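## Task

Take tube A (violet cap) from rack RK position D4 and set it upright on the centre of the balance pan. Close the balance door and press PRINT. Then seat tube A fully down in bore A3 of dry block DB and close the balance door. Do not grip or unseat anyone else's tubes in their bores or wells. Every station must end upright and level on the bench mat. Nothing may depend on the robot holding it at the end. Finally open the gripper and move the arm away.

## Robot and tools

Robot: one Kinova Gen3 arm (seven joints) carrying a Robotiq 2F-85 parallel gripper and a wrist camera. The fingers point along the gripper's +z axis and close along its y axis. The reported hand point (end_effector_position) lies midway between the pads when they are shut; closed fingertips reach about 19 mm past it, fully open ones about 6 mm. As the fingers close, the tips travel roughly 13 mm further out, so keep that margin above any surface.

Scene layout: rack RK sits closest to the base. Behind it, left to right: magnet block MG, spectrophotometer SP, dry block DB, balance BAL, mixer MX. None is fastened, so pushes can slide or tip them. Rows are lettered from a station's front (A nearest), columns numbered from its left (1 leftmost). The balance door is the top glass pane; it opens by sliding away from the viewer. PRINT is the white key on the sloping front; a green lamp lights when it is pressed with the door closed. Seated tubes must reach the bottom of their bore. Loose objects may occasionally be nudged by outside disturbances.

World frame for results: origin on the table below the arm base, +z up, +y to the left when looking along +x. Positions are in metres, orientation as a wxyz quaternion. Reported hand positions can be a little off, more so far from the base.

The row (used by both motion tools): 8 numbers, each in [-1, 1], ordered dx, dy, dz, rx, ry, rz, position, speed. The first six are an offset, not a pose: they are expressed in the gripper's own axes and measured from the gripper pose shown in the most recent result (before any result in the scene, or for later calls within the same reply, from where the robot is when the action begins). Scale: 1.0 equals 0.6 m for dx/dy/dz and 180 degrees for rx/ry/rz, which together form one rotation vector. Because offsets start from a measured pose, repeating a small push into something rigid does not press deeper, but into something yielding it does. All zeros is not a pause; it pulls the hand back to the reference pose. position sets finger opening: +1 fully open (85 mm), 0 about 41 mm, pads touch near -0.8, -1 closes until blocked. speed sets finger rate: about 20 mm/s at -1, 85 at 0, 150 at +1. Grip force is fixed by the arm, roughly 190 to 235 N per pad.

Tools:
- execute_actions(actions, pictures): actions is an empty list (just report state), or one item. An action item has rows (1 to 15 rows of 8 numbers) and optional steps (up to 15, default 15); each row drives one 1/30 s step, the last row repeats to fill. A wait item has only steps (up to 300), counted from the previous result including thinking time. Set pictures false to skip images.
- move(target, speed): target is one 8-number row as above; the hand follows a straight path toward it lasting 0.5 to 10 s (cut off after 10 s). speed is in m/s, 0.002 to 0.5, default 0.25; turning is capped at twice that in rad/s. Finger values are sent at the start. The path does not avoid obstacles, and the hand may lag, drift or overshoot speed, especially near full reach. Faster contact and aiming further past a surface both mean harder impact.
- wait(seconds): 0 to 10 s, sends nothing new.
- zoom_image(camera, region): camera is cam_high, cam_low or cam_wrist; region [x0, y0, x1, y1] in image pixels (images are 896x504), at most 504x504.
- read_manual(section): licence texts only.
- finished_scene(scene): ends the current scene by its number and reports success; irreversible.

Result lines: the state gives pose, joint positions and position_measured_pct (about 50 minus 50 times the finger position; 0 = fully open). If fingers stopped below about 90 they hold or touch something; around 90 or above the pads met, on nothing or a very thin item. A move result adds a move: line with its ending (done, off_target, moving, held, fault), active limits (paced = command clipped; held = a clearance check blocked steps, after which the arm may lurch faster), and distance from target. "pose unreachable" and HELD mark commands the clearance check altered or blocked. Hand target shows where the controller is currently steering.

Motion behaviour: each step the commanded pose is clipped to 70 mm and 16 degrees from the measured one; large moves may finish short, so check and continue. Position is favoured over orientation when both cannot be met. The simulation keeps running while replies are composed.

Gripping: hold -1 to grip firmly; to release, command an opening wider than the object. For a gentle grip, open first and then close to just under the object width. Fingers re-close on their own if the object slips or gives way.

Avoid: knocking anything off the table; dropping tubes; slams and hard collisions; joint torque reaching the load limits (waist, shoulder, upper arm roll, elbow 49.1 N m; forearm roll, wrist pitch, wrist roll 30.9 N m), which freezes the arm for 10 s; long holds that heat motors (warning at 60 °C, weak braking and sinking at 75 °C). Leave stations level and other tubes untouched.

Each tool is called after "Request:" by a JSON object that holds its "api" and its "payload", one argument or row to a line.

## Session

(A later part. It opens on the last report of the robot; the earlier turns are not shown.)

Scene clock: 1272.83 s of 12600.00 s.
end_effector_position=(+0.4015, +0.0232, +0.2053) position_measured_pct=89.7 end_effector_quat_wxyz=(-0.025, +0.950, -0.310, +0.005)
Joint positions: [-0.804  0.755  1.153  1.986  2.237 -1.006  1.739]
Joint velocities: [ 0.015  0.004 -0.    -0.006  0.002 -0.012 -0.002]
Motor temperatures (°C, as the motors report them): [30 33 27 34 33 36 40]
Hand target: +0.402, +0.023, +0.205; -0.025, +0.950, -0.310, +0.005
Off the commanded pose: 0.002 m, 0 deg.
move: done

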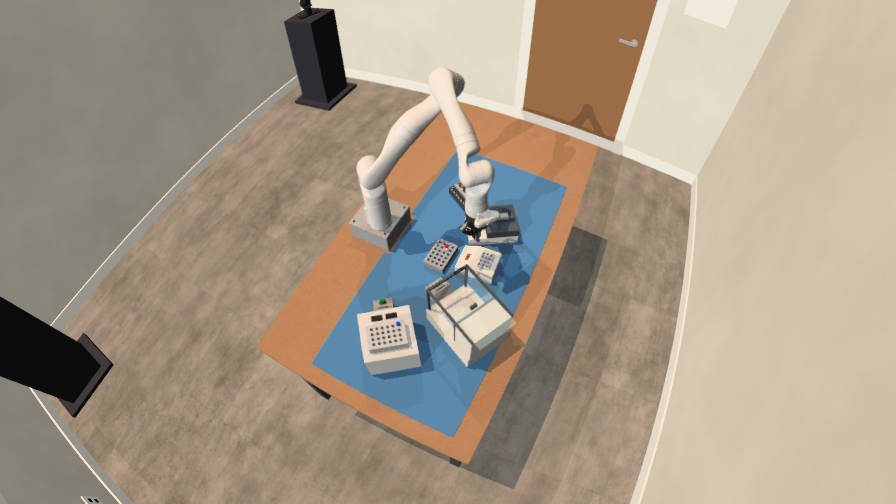

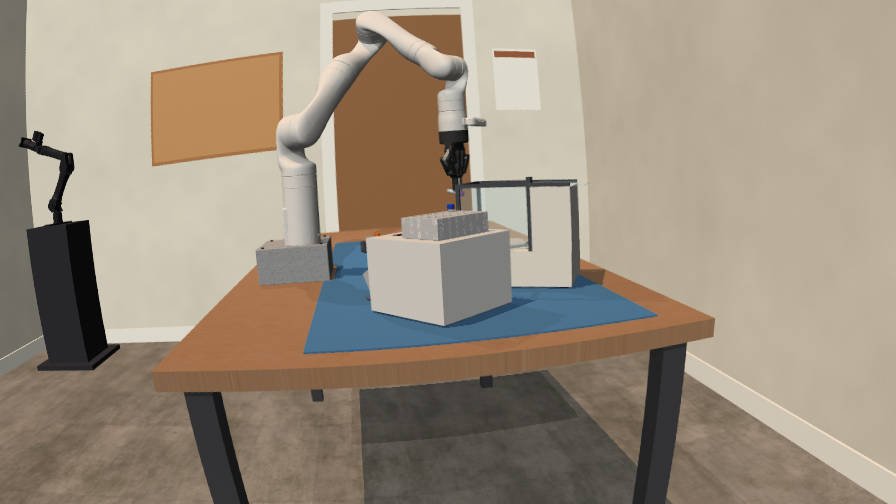

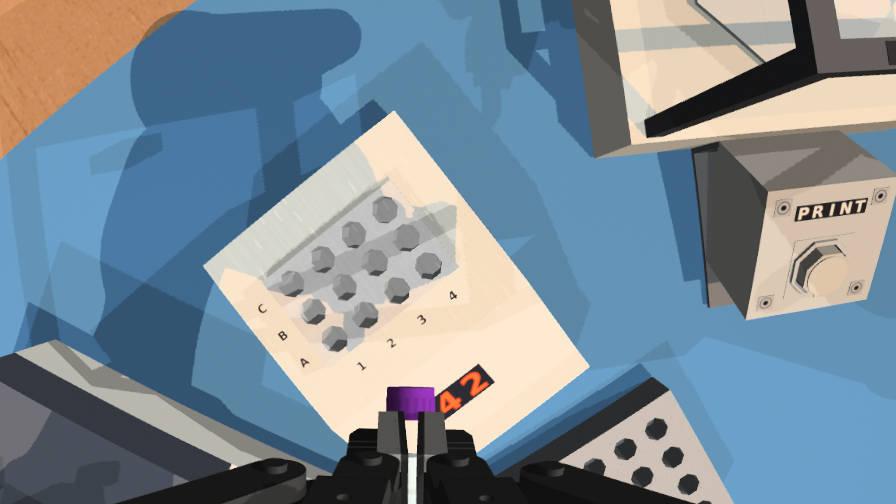

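Request:
{"api": "execute_actions", "payload": {
  "actions": []
}}

Scene clock: 1295.60 s of 12600.00 s.
end_effector_position=(+0.4016, +0.0227, +0.2053) position_measured_pct=89.7 end_effector_quat_wxyz=(-0.025, +0.950, -0.310, +0.005)
Joint positions: [-0.802  0.756  1.153  1.986  2.237 -1.006  1.739]
Joint velocities: [-0.    -0.    -0.     0.    -0.002 -0.001  0.   ]
Motor temperatures (°C, as the motors report them): [30 33 27 34 33 36 40]
Hand target: +0.402, +0.023, +0.205; -0.025, +0.950, -0.310, +0.005
Off the commanded pose: 0.002 m, 0 deg.
Steps of this call (steps 1 to 683: nothing new was sent). Readings (end_effector_position | what the end effector reports):
1: (+0.4015, +0.0231, +0.2053) | position_measured_pct=89.7
2: (+0.4015, +0.0230, +0.2053) | position_measured_pct=89.7
4: (+0.4016, +0.0229, +0.2053) | position_measured_pct=89.7
8: (+0.4016, +0.0227, +0.2053) | position_measured_pct=89.7
683: the state above

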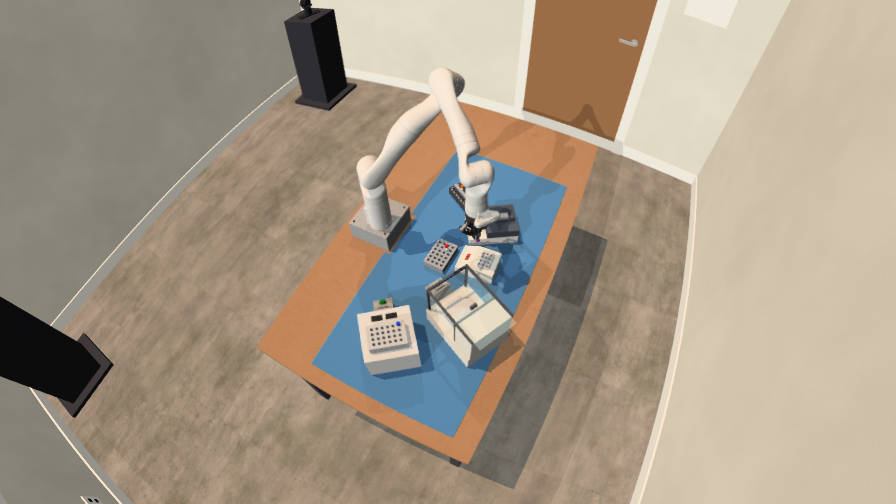

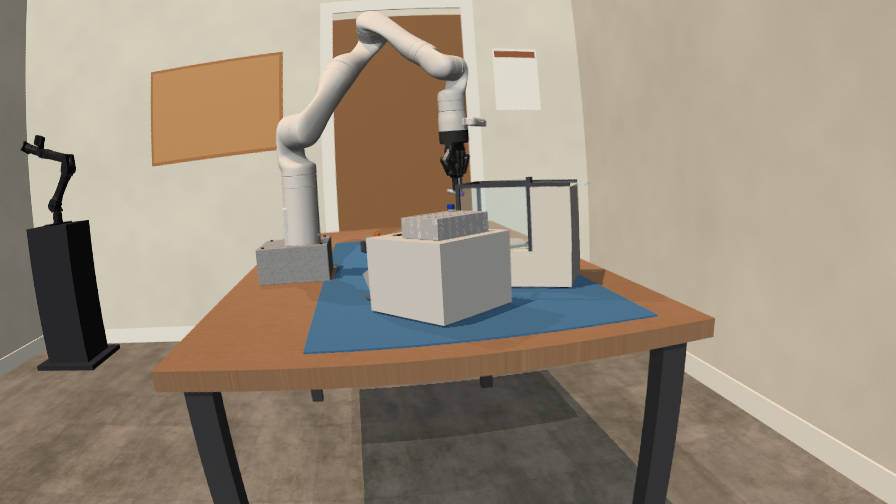

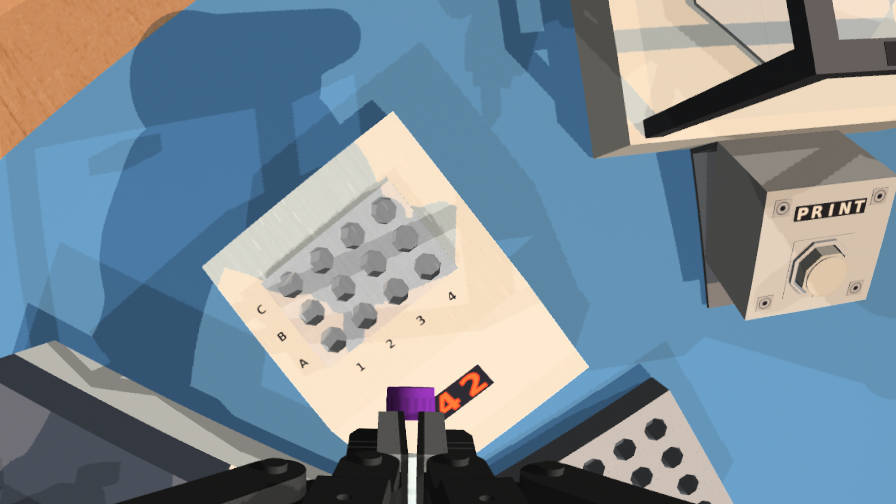

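Request:
{"api": "move", "payload": {
  "target": [0.176,-0.184,0,0,0,0,-1,0],
  "speed": 0.1
}}

Request:
{"api": "move", "payload": {
  "target": [0,0,0.25,0,0,0,-1,0],
  "speed": 0.1
}}

Scene clock: 1354.13 s of 12600.00 s.
end_effector_position=(+0.5520, +0.0503, +0.2106) position_measured_pct=89.7 end_effector_quat_wxyz=(-0.026, +0.950, -0.310, +0.006)
Joint positions: [-0.62   0.973  1.068  1.431  2.219 -1.252  1.484]
Joint velocities: [ 0.006  0.005 -0.001 -0.006  0.002 -0.005 -0.004]
Motor temperatures (°C, as the motors report them): [30 33 27 34 33 36 40]
Hand target: +0.552, +0.050, +0.210; -0.025, +0.950, -0.310, +0.005
Off the commanded pose: 0.001 m, 0 deg.
After step 1697, the last 35 steps of your reply time or wait did not run and took no scene time. You can wait again.
move: done

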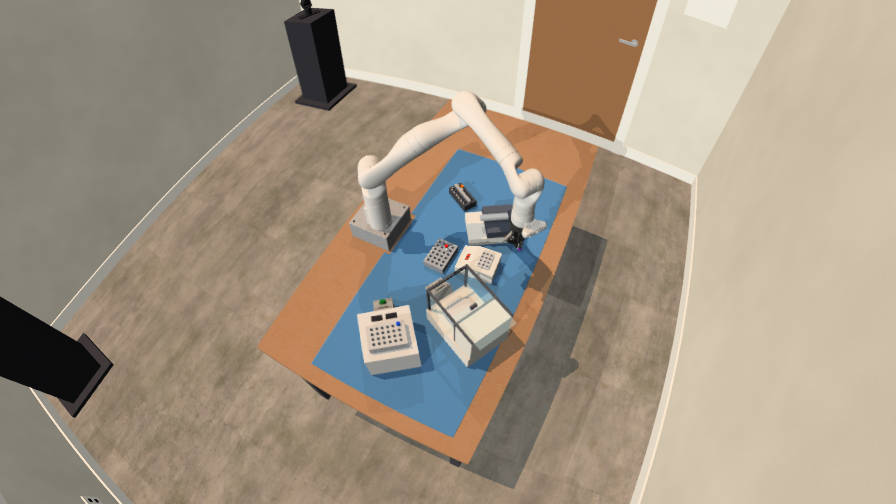

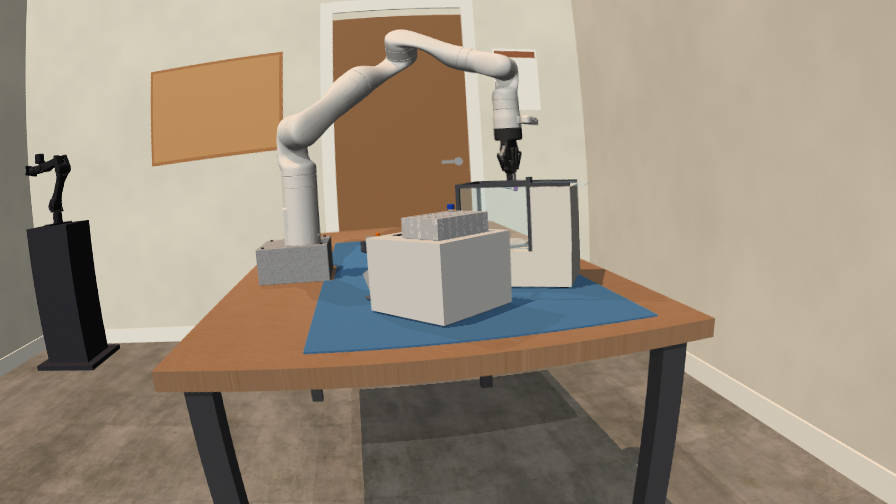

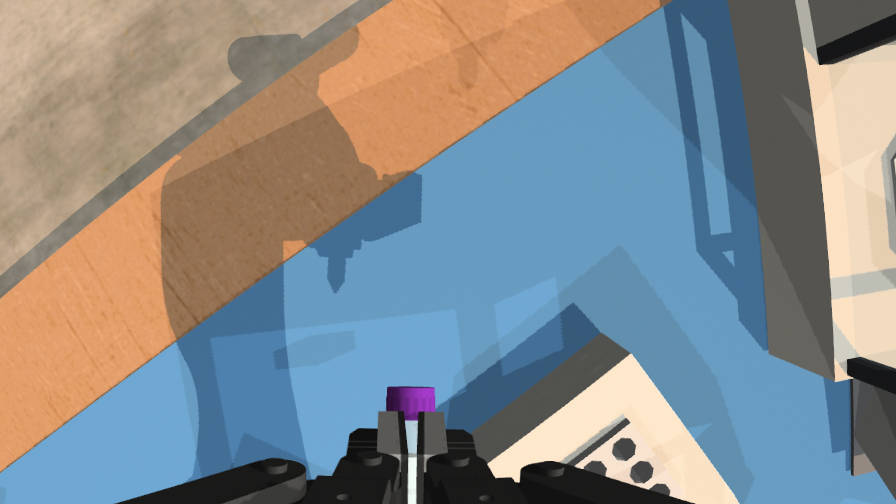

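Scene clock: 1356.03 s of 12600.00 s.
end_effector_position=(+0.5558, +0.0570, +0.0612) position_measured_pct=89.7 end_effector_quat_wxyz=(-0.025, +0.950, -0.310, +0.006)
Joint positions: [-0.579  1.189  0.913  1.495  2.025 -1.012  1.596]
Joint velocities: [ 0.002  0.004 -0.003 -0.002 -0.002  0.002 -0.   ]
Motor temperatures (°C, as the motors report them): [30 33 27 34 33 36 40]
Hand target: +0.556, +0.057, +0.061; -0.025, +0.950, -0.310, +0.006
Off the commanded pose: 0.000 m, 0 deg.
move: done

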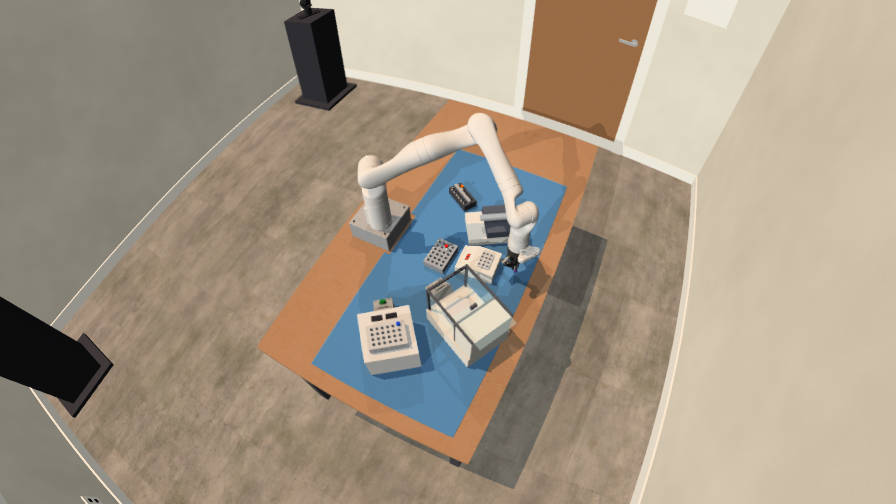

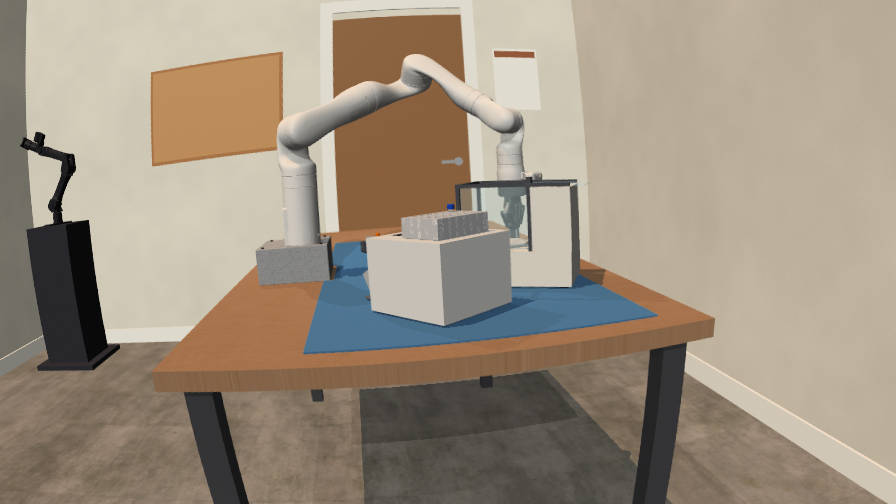

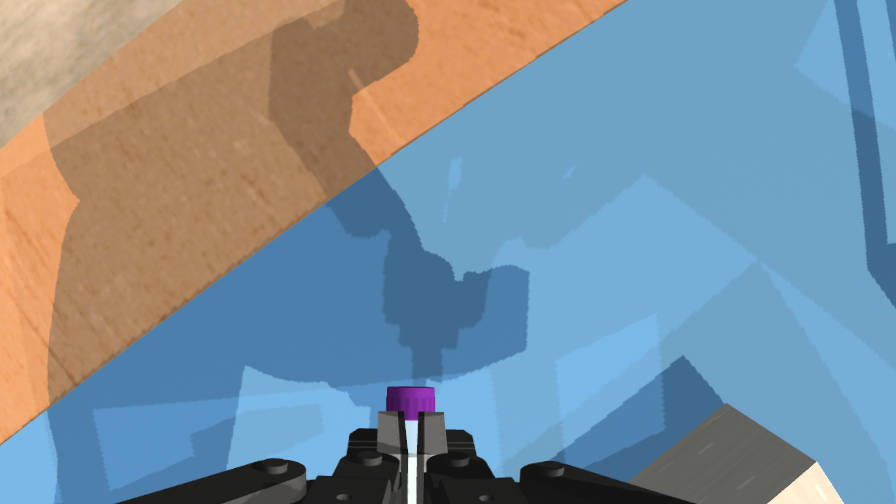

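Request:
{"api": "move", "payload": {
  "target": [-0.02,0.02,0.053,0,0,0,-1,0],
  "speed": 0.04
}}

Request:
{"api": "move", "payload": {
  "target": [0,0,0,0,0,0,-0.3,-0.5]
}}

Request:
{"api": "move", "payload": {
  "target": [0,0,-0.1,0,0,0,-0.3,0],
  "speed": 0.1
}}

Scene clock: 1363.33 s of 12600.00 s.
end_effector_position=(+0.5423, +0.0560, +0.0330) position_measured_pct=89.7 end_effector_quat_wxyz=(-0.027, +0.950, -0.310, +0.008)
Joint positions: [-0.58   1.213  0.874  1.555  1.967 -0.94   1.661]
Joint velocities: [-0.    -0.002 -0.003  0.007 -0.008  0.003  0.007]
Motor temperatures (°C, as the motors report them): [30 33 27 34 33 36 40]
Hand target: +0.540, +0.056, +0.029; -0.025, +0.950, -0.310, +0.006
Off the commanded pose: 0.005 m, 0 deg.
move: off_target

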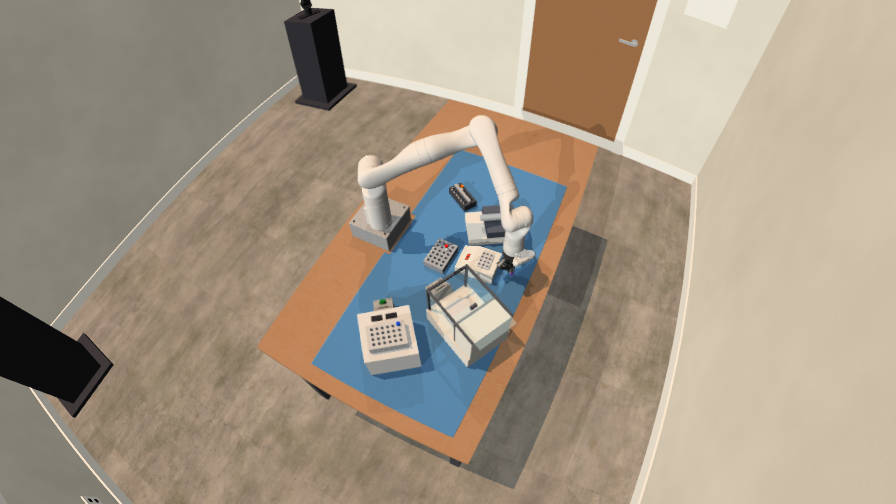

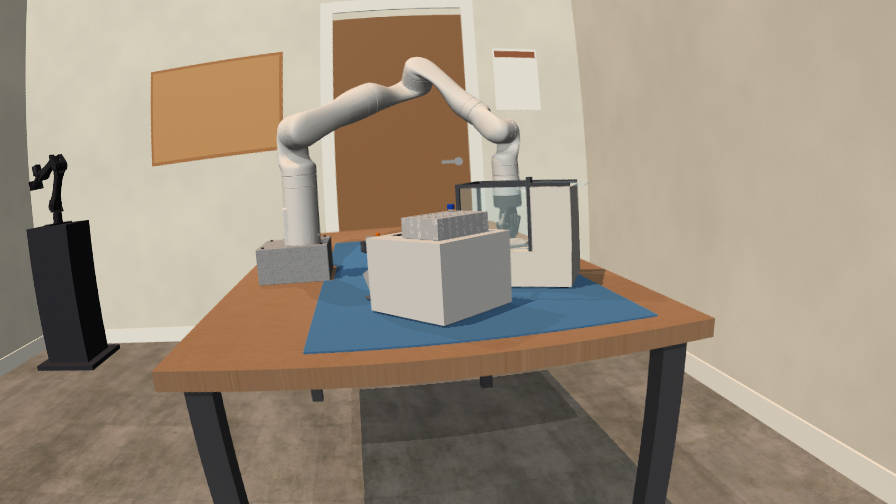

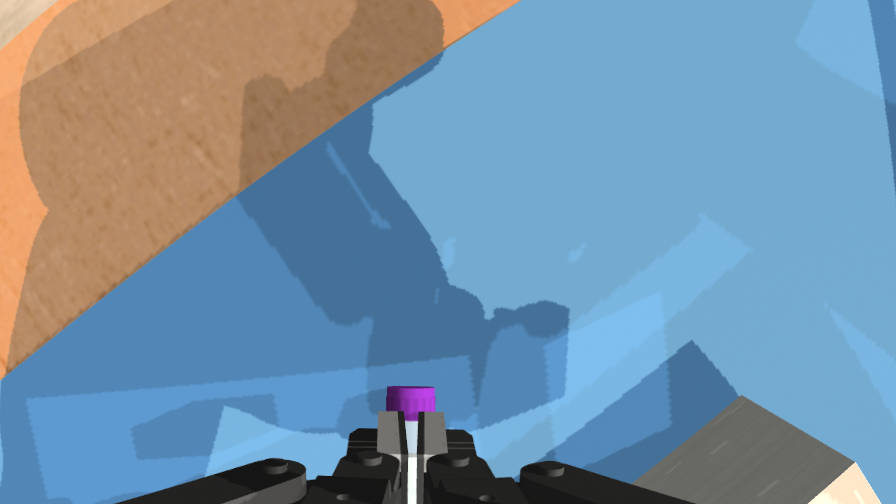

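Scene clock: 1364.13 s of 12600.00 s.
end_effector_position=(+0.5423, +0.0560, +0.0330) position_measured_pct=65.1 end_effector_quat_wxyz=(-0.027, +0.950, -0.310, +0.008)
Joint positions: [-0.58   1.213  0.873  1.555  1.967 -0.939  1.66 ]
Joint velocities: [ 0.     0.     0.    -0.002  0.002 -0.001 -0.   ]
Motor temperatures (°C, as the motors report them): [30 33 27 34 33 36 40]
Hand target: +0.542, +0.056, +0.033; -0.027, +0.950, -0.310, +0.008
Off the commanded pose: 0.000 m, 0 deg.
move: done

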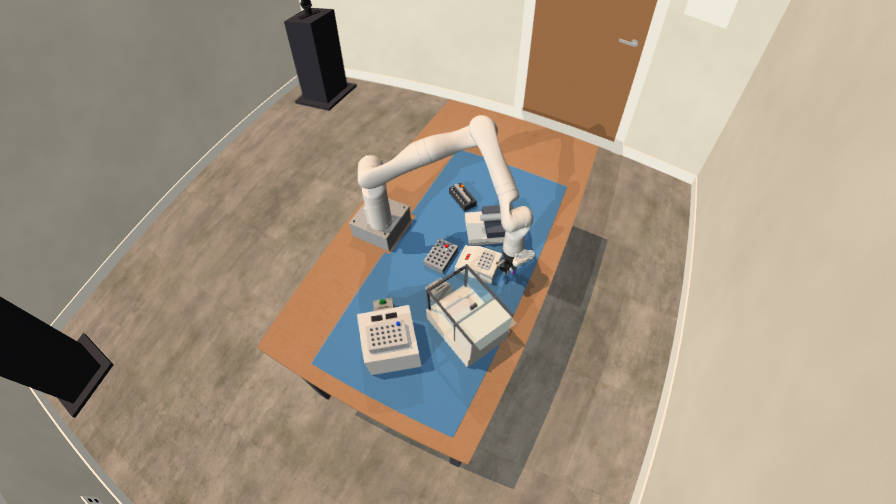

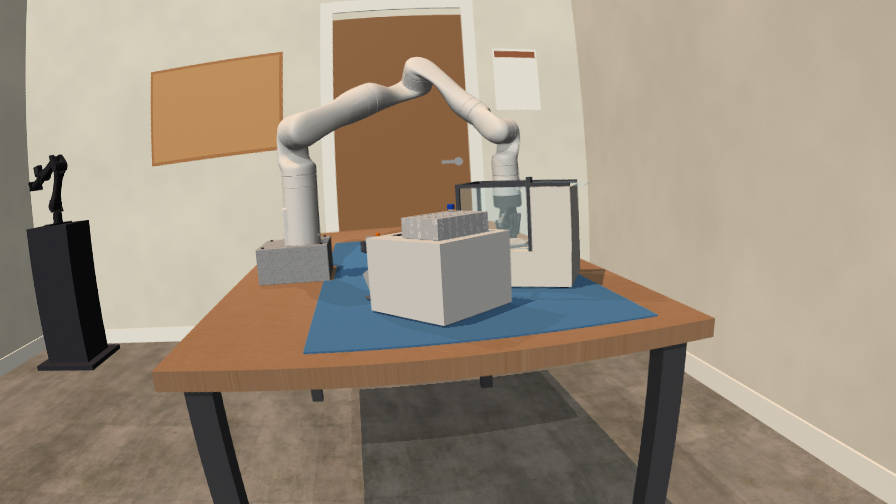

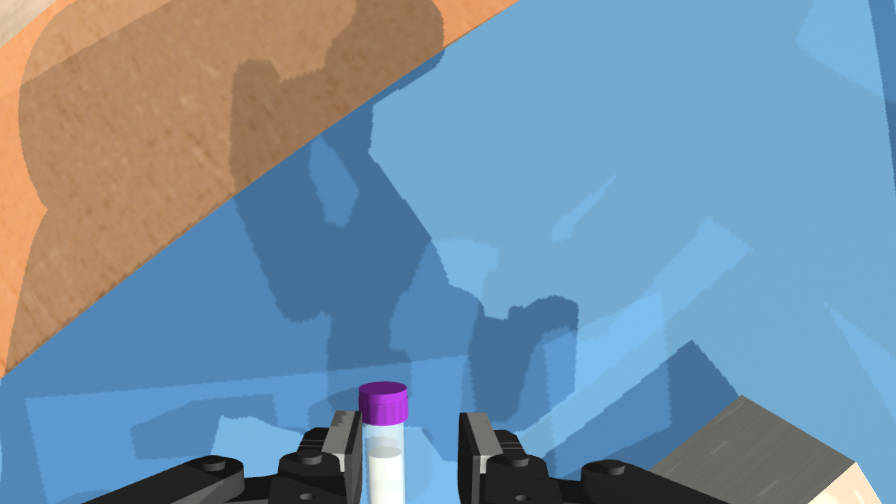

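Scene clock: 1365.13 s of 12600.00 s.
end_effector_position=(+0.5404, +0.0531, +0.0926) position_measured_pct=65.1 end_effector_quat_wxyz=(-0.027, +0.950, -0.310, +0.008)
Joint positions: [-0.605  1.117  0.942  1.564  2.053 -1.023  1.617]
Joint velocities: [-0.002 -0.004  0.002 -0.     0.002 -0.    -0.   ]
Motor temperatures (°C, as the motors report them): [30 33 27 34 33 36 40]
Hand target: +0.540, +0.053, +0.093; -0.027, +0.950, -0.310, +0.008
Off the commanded pose: 0.000 m, 0 deg.
move: done

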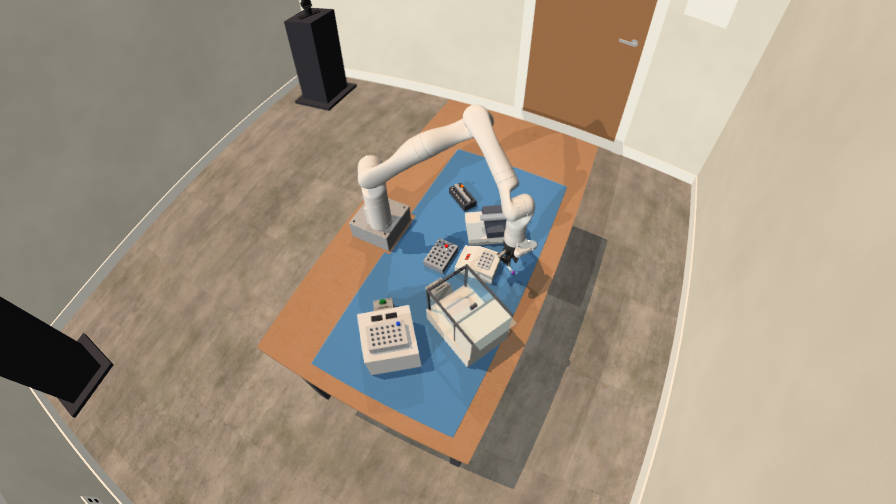

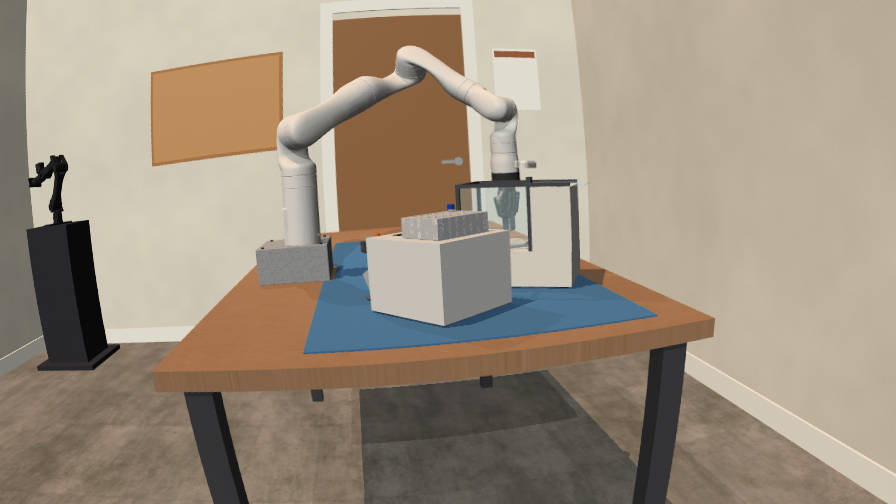

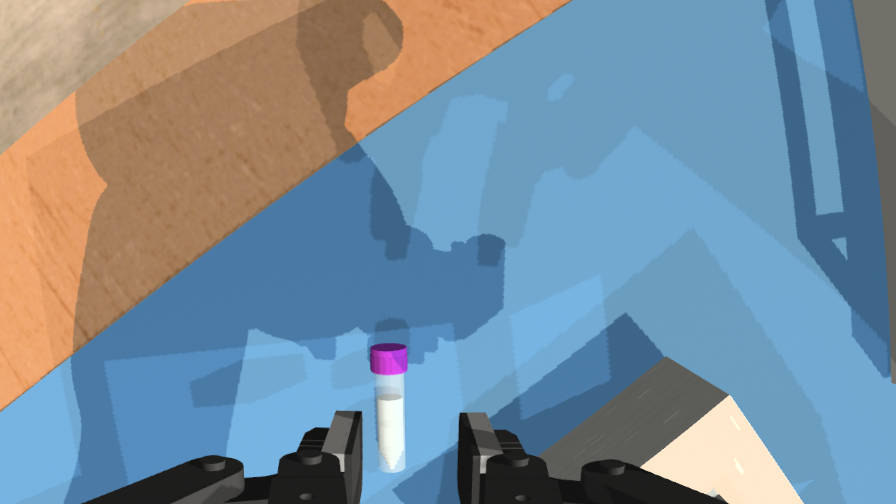

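Request:
{"api": "move", "payload": {
  "target": [0.02,-0.0125,0.05,0,-0.1667,0,-0.3,0],
  "speed": 0.15
}}

Scene clock: 1384.87 s of 12600.00 s.
end_effector_position=(+0.5558, +0.0544, +0.0633) position_measured_pct=65.1 end_effector_quat_wxyz=(-0.106, +0.920, -0.292, -0.238)
Joint positions: [-0.195  1.392  0.777  0.835  2.127 -1.663  1.383]
Joint velocities: [ 0.011  0.011  0.    -0.019  0.    -0.009 -0.007]
Motor temperatures (°C, as the motors report them): [30 34 27 34 33 36 40]
Hand target: +0.556, +0.054, +0.063; -0.106, +0.920, -0.293, -0.238
Off the commanded pose: 0.001 m, 0 deg.
move: done

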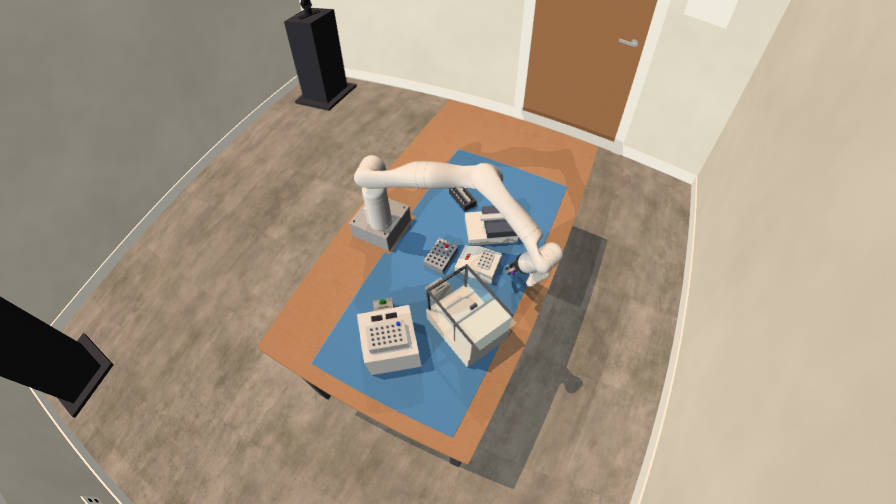

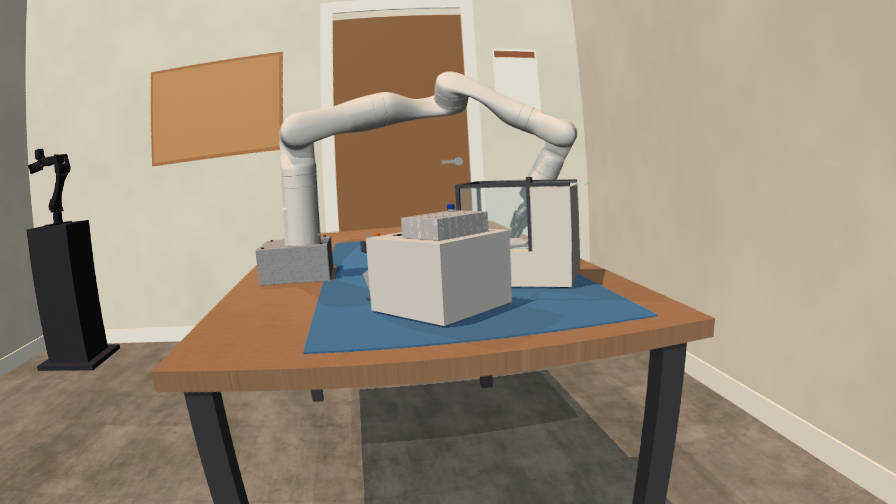

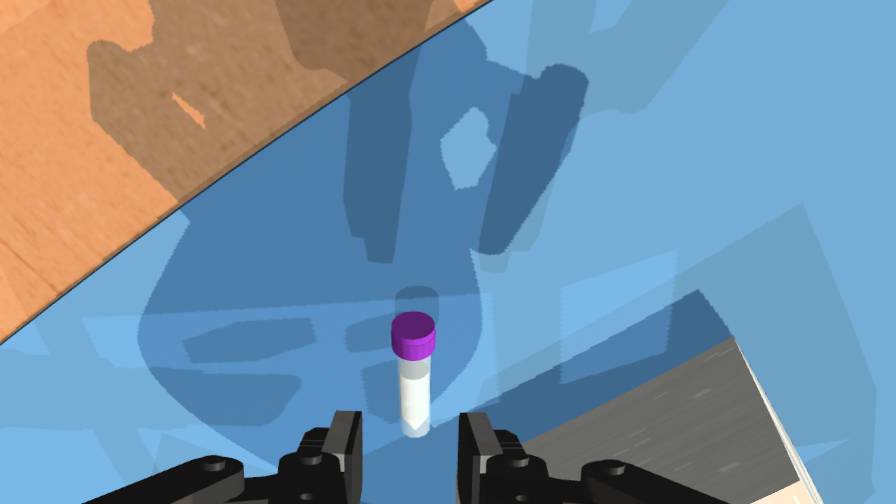

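Request:
{"api": "move", "payload": {
  "target": [0.030,0.0033,0.052,0,0,0,-0.3,0],
  "speed": 0.05
}}

Scene clock: 1391.90 s of 12600.00 s.
end_effector_position=(+0.5558, +0.0545, +0.0274) position_measured_pct=65.1 end_effector_quat_wxyz=(-0.106, +0.920, -0.292, -0.238)
Joint positions: [-0.187  1.451  0.764  0.813  2.11  -1.622  1.388]
Joint velocities: [ 0.001  0.003 -0.001 -0.001 -0.001  0.001 -0.   ]
Motor temperatures (°C, as the motors report them): [30 34 27 34 33 36 40]
Hand target: +0.556, +0.054, +0.027; -0.106, +0.920, -0.292, -0.238
Off the commanded pose: 0.000 m, 0 deg.
move: done

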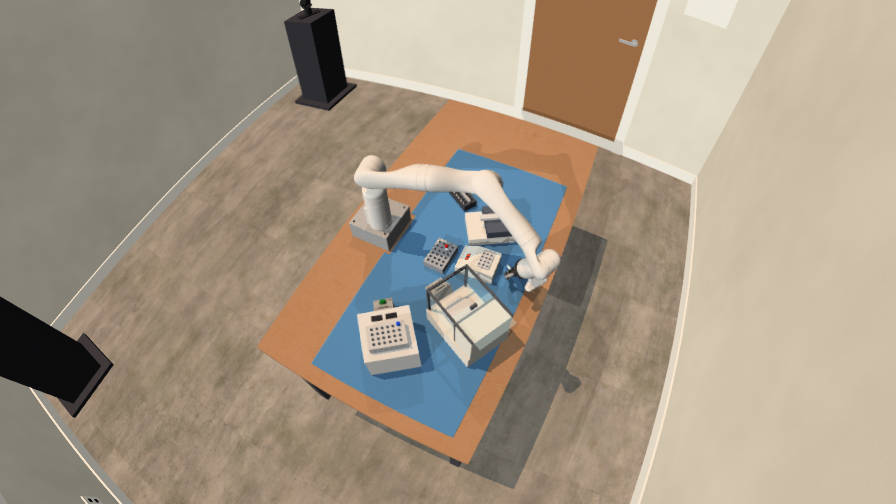

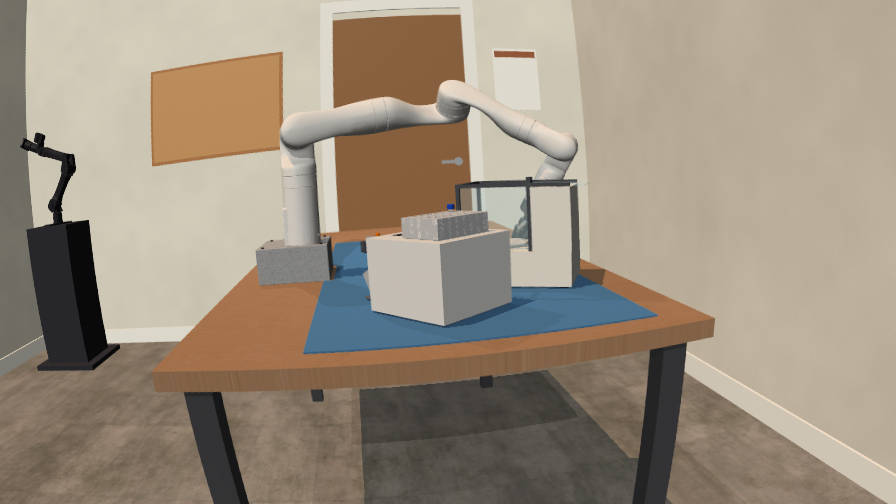

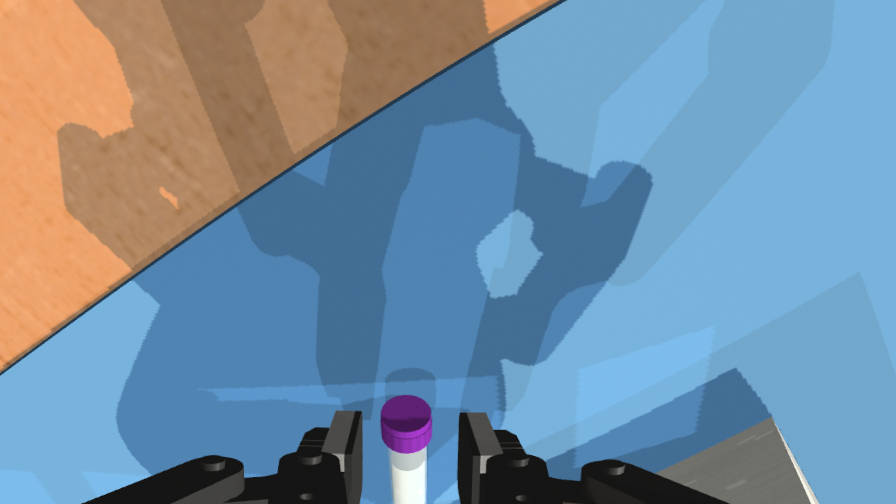

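Request:
{"api": "move", "payload": {
  "target": [0.002,0,0.003,0,0,0,-1,-0.3],
  "speed": 0.03
}}

Request:
{"api": "move", "payload": {
  "target": [-0.1,-0.011,-0.172,0,0,0,-1,0],
  "speed": 0.08
}}

Scene clock: 1397.57 s of 12600.00 s.
end_effector_position=(+0.5561, +0.0543, +0.0266) position_measured_pct=84.5 end_effector_quat_wxyz=(-0.106, +0.920, -0.292, -0.238)
Joint positions: [-0.186  1.453  0.764  0.81   2.109 -1.623  1.387]
Joint velocities: [ 0.     0.     0.     0.    -0.001 -0.     0.   ]
Motor temperatures (°C, as the motors report them): [30 34 27 34 33 36 40]
Hand target: +0.556, +0.054, +0.025; -0.106, +0.920, -0.292, -0.238
Off the commanded pose: 0.001 m, 0 deg.
move: done

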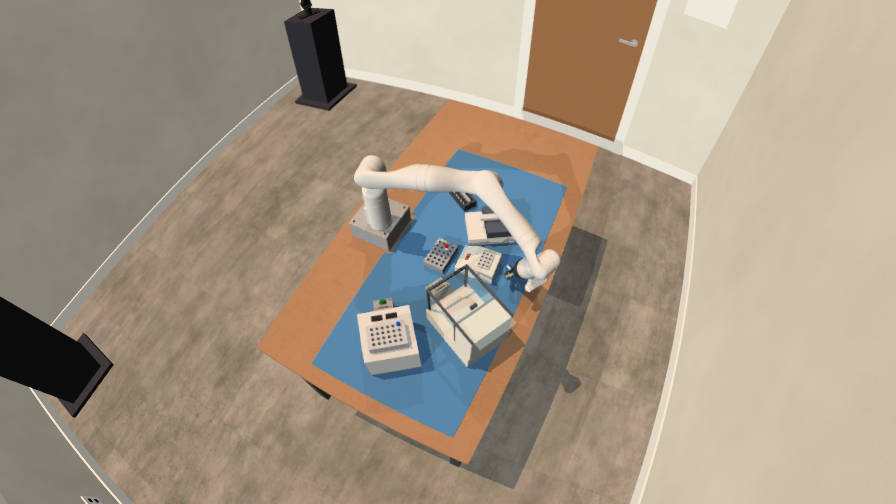

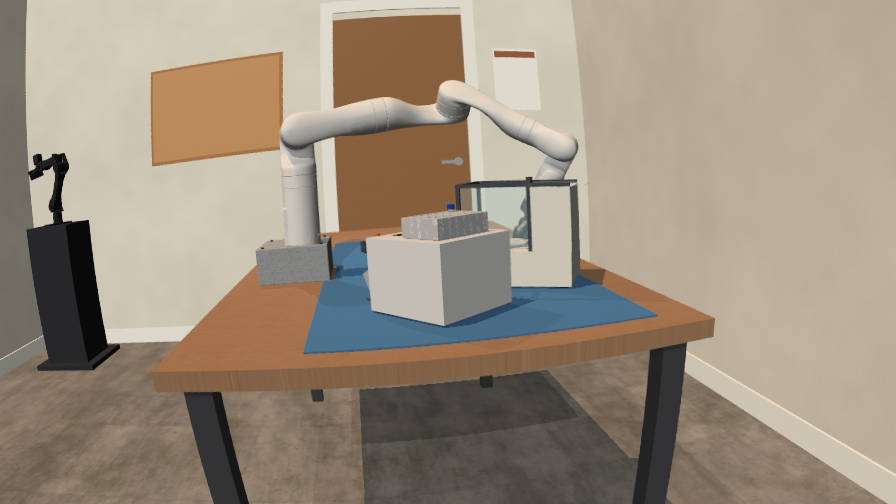

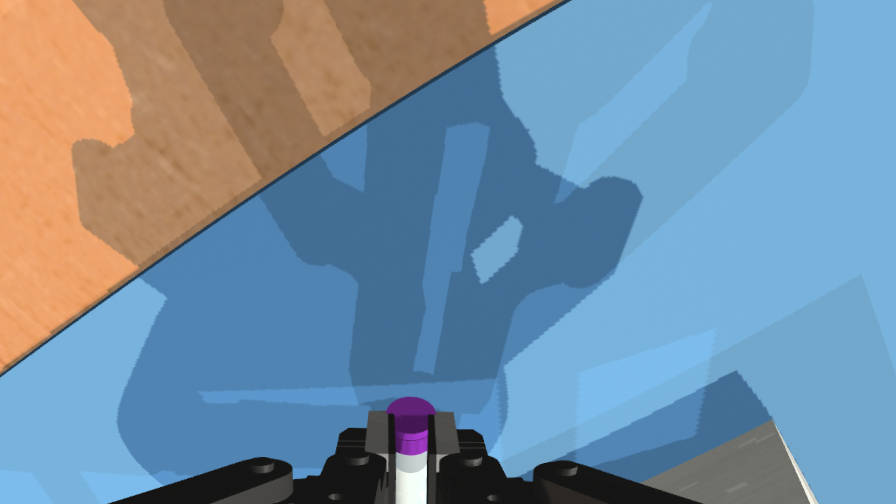

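Scene clock: 1399.43 s of 12600.00 s.
end_effector_position=(+0.5558, +0.0543, +0.1460) position_measured_pct=84.5 end_effector_quat_wxyz=(-0.106, +0.920, -0.292, -0.238)
Joint positions: [-0.201  1.273  0.805  0.836  2.164 -1.774  1.349]
Joint velocities: [-0.    -0.002  0.001  0.    -0.001 -0.001 -0.001]
Motor temperatures (°C, as the motors report them): [30 34 27 34 33 36 40]
Hand target: +0.556, +0.054, +0.146; -0.106, +0.920, -0.292, -0.238
Off the commanded pose: 0.000 m, 0 deg.
move: done

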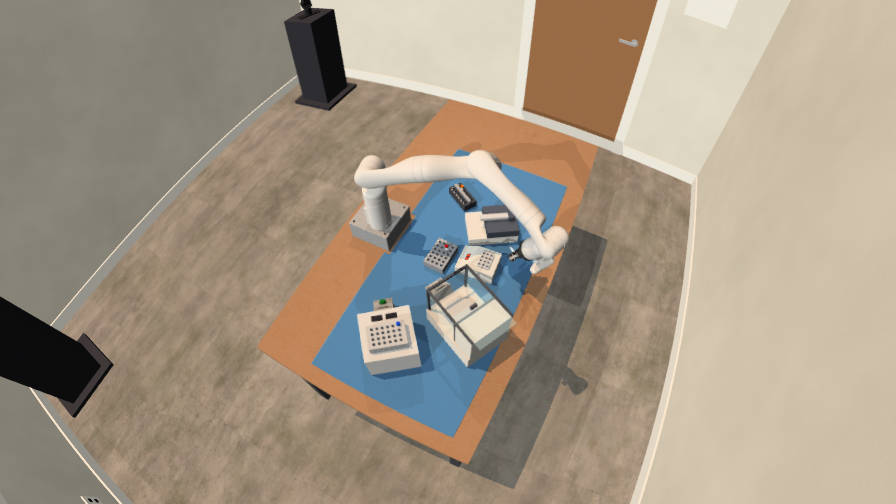

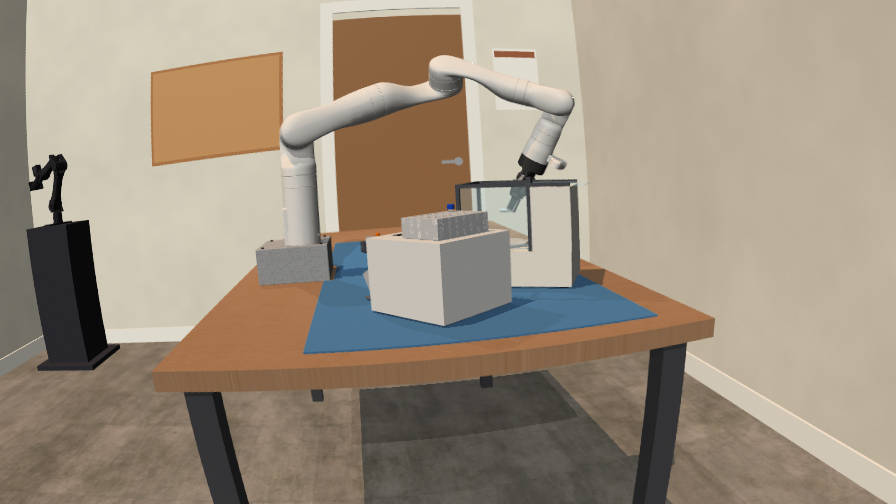

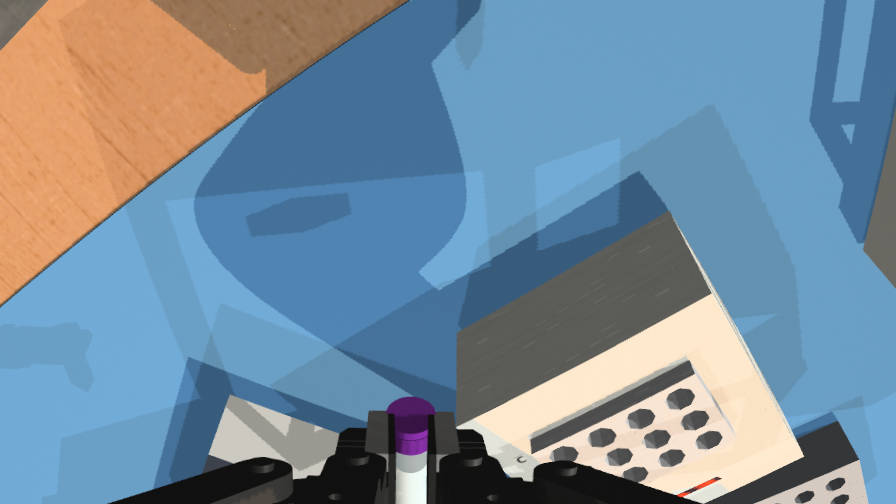

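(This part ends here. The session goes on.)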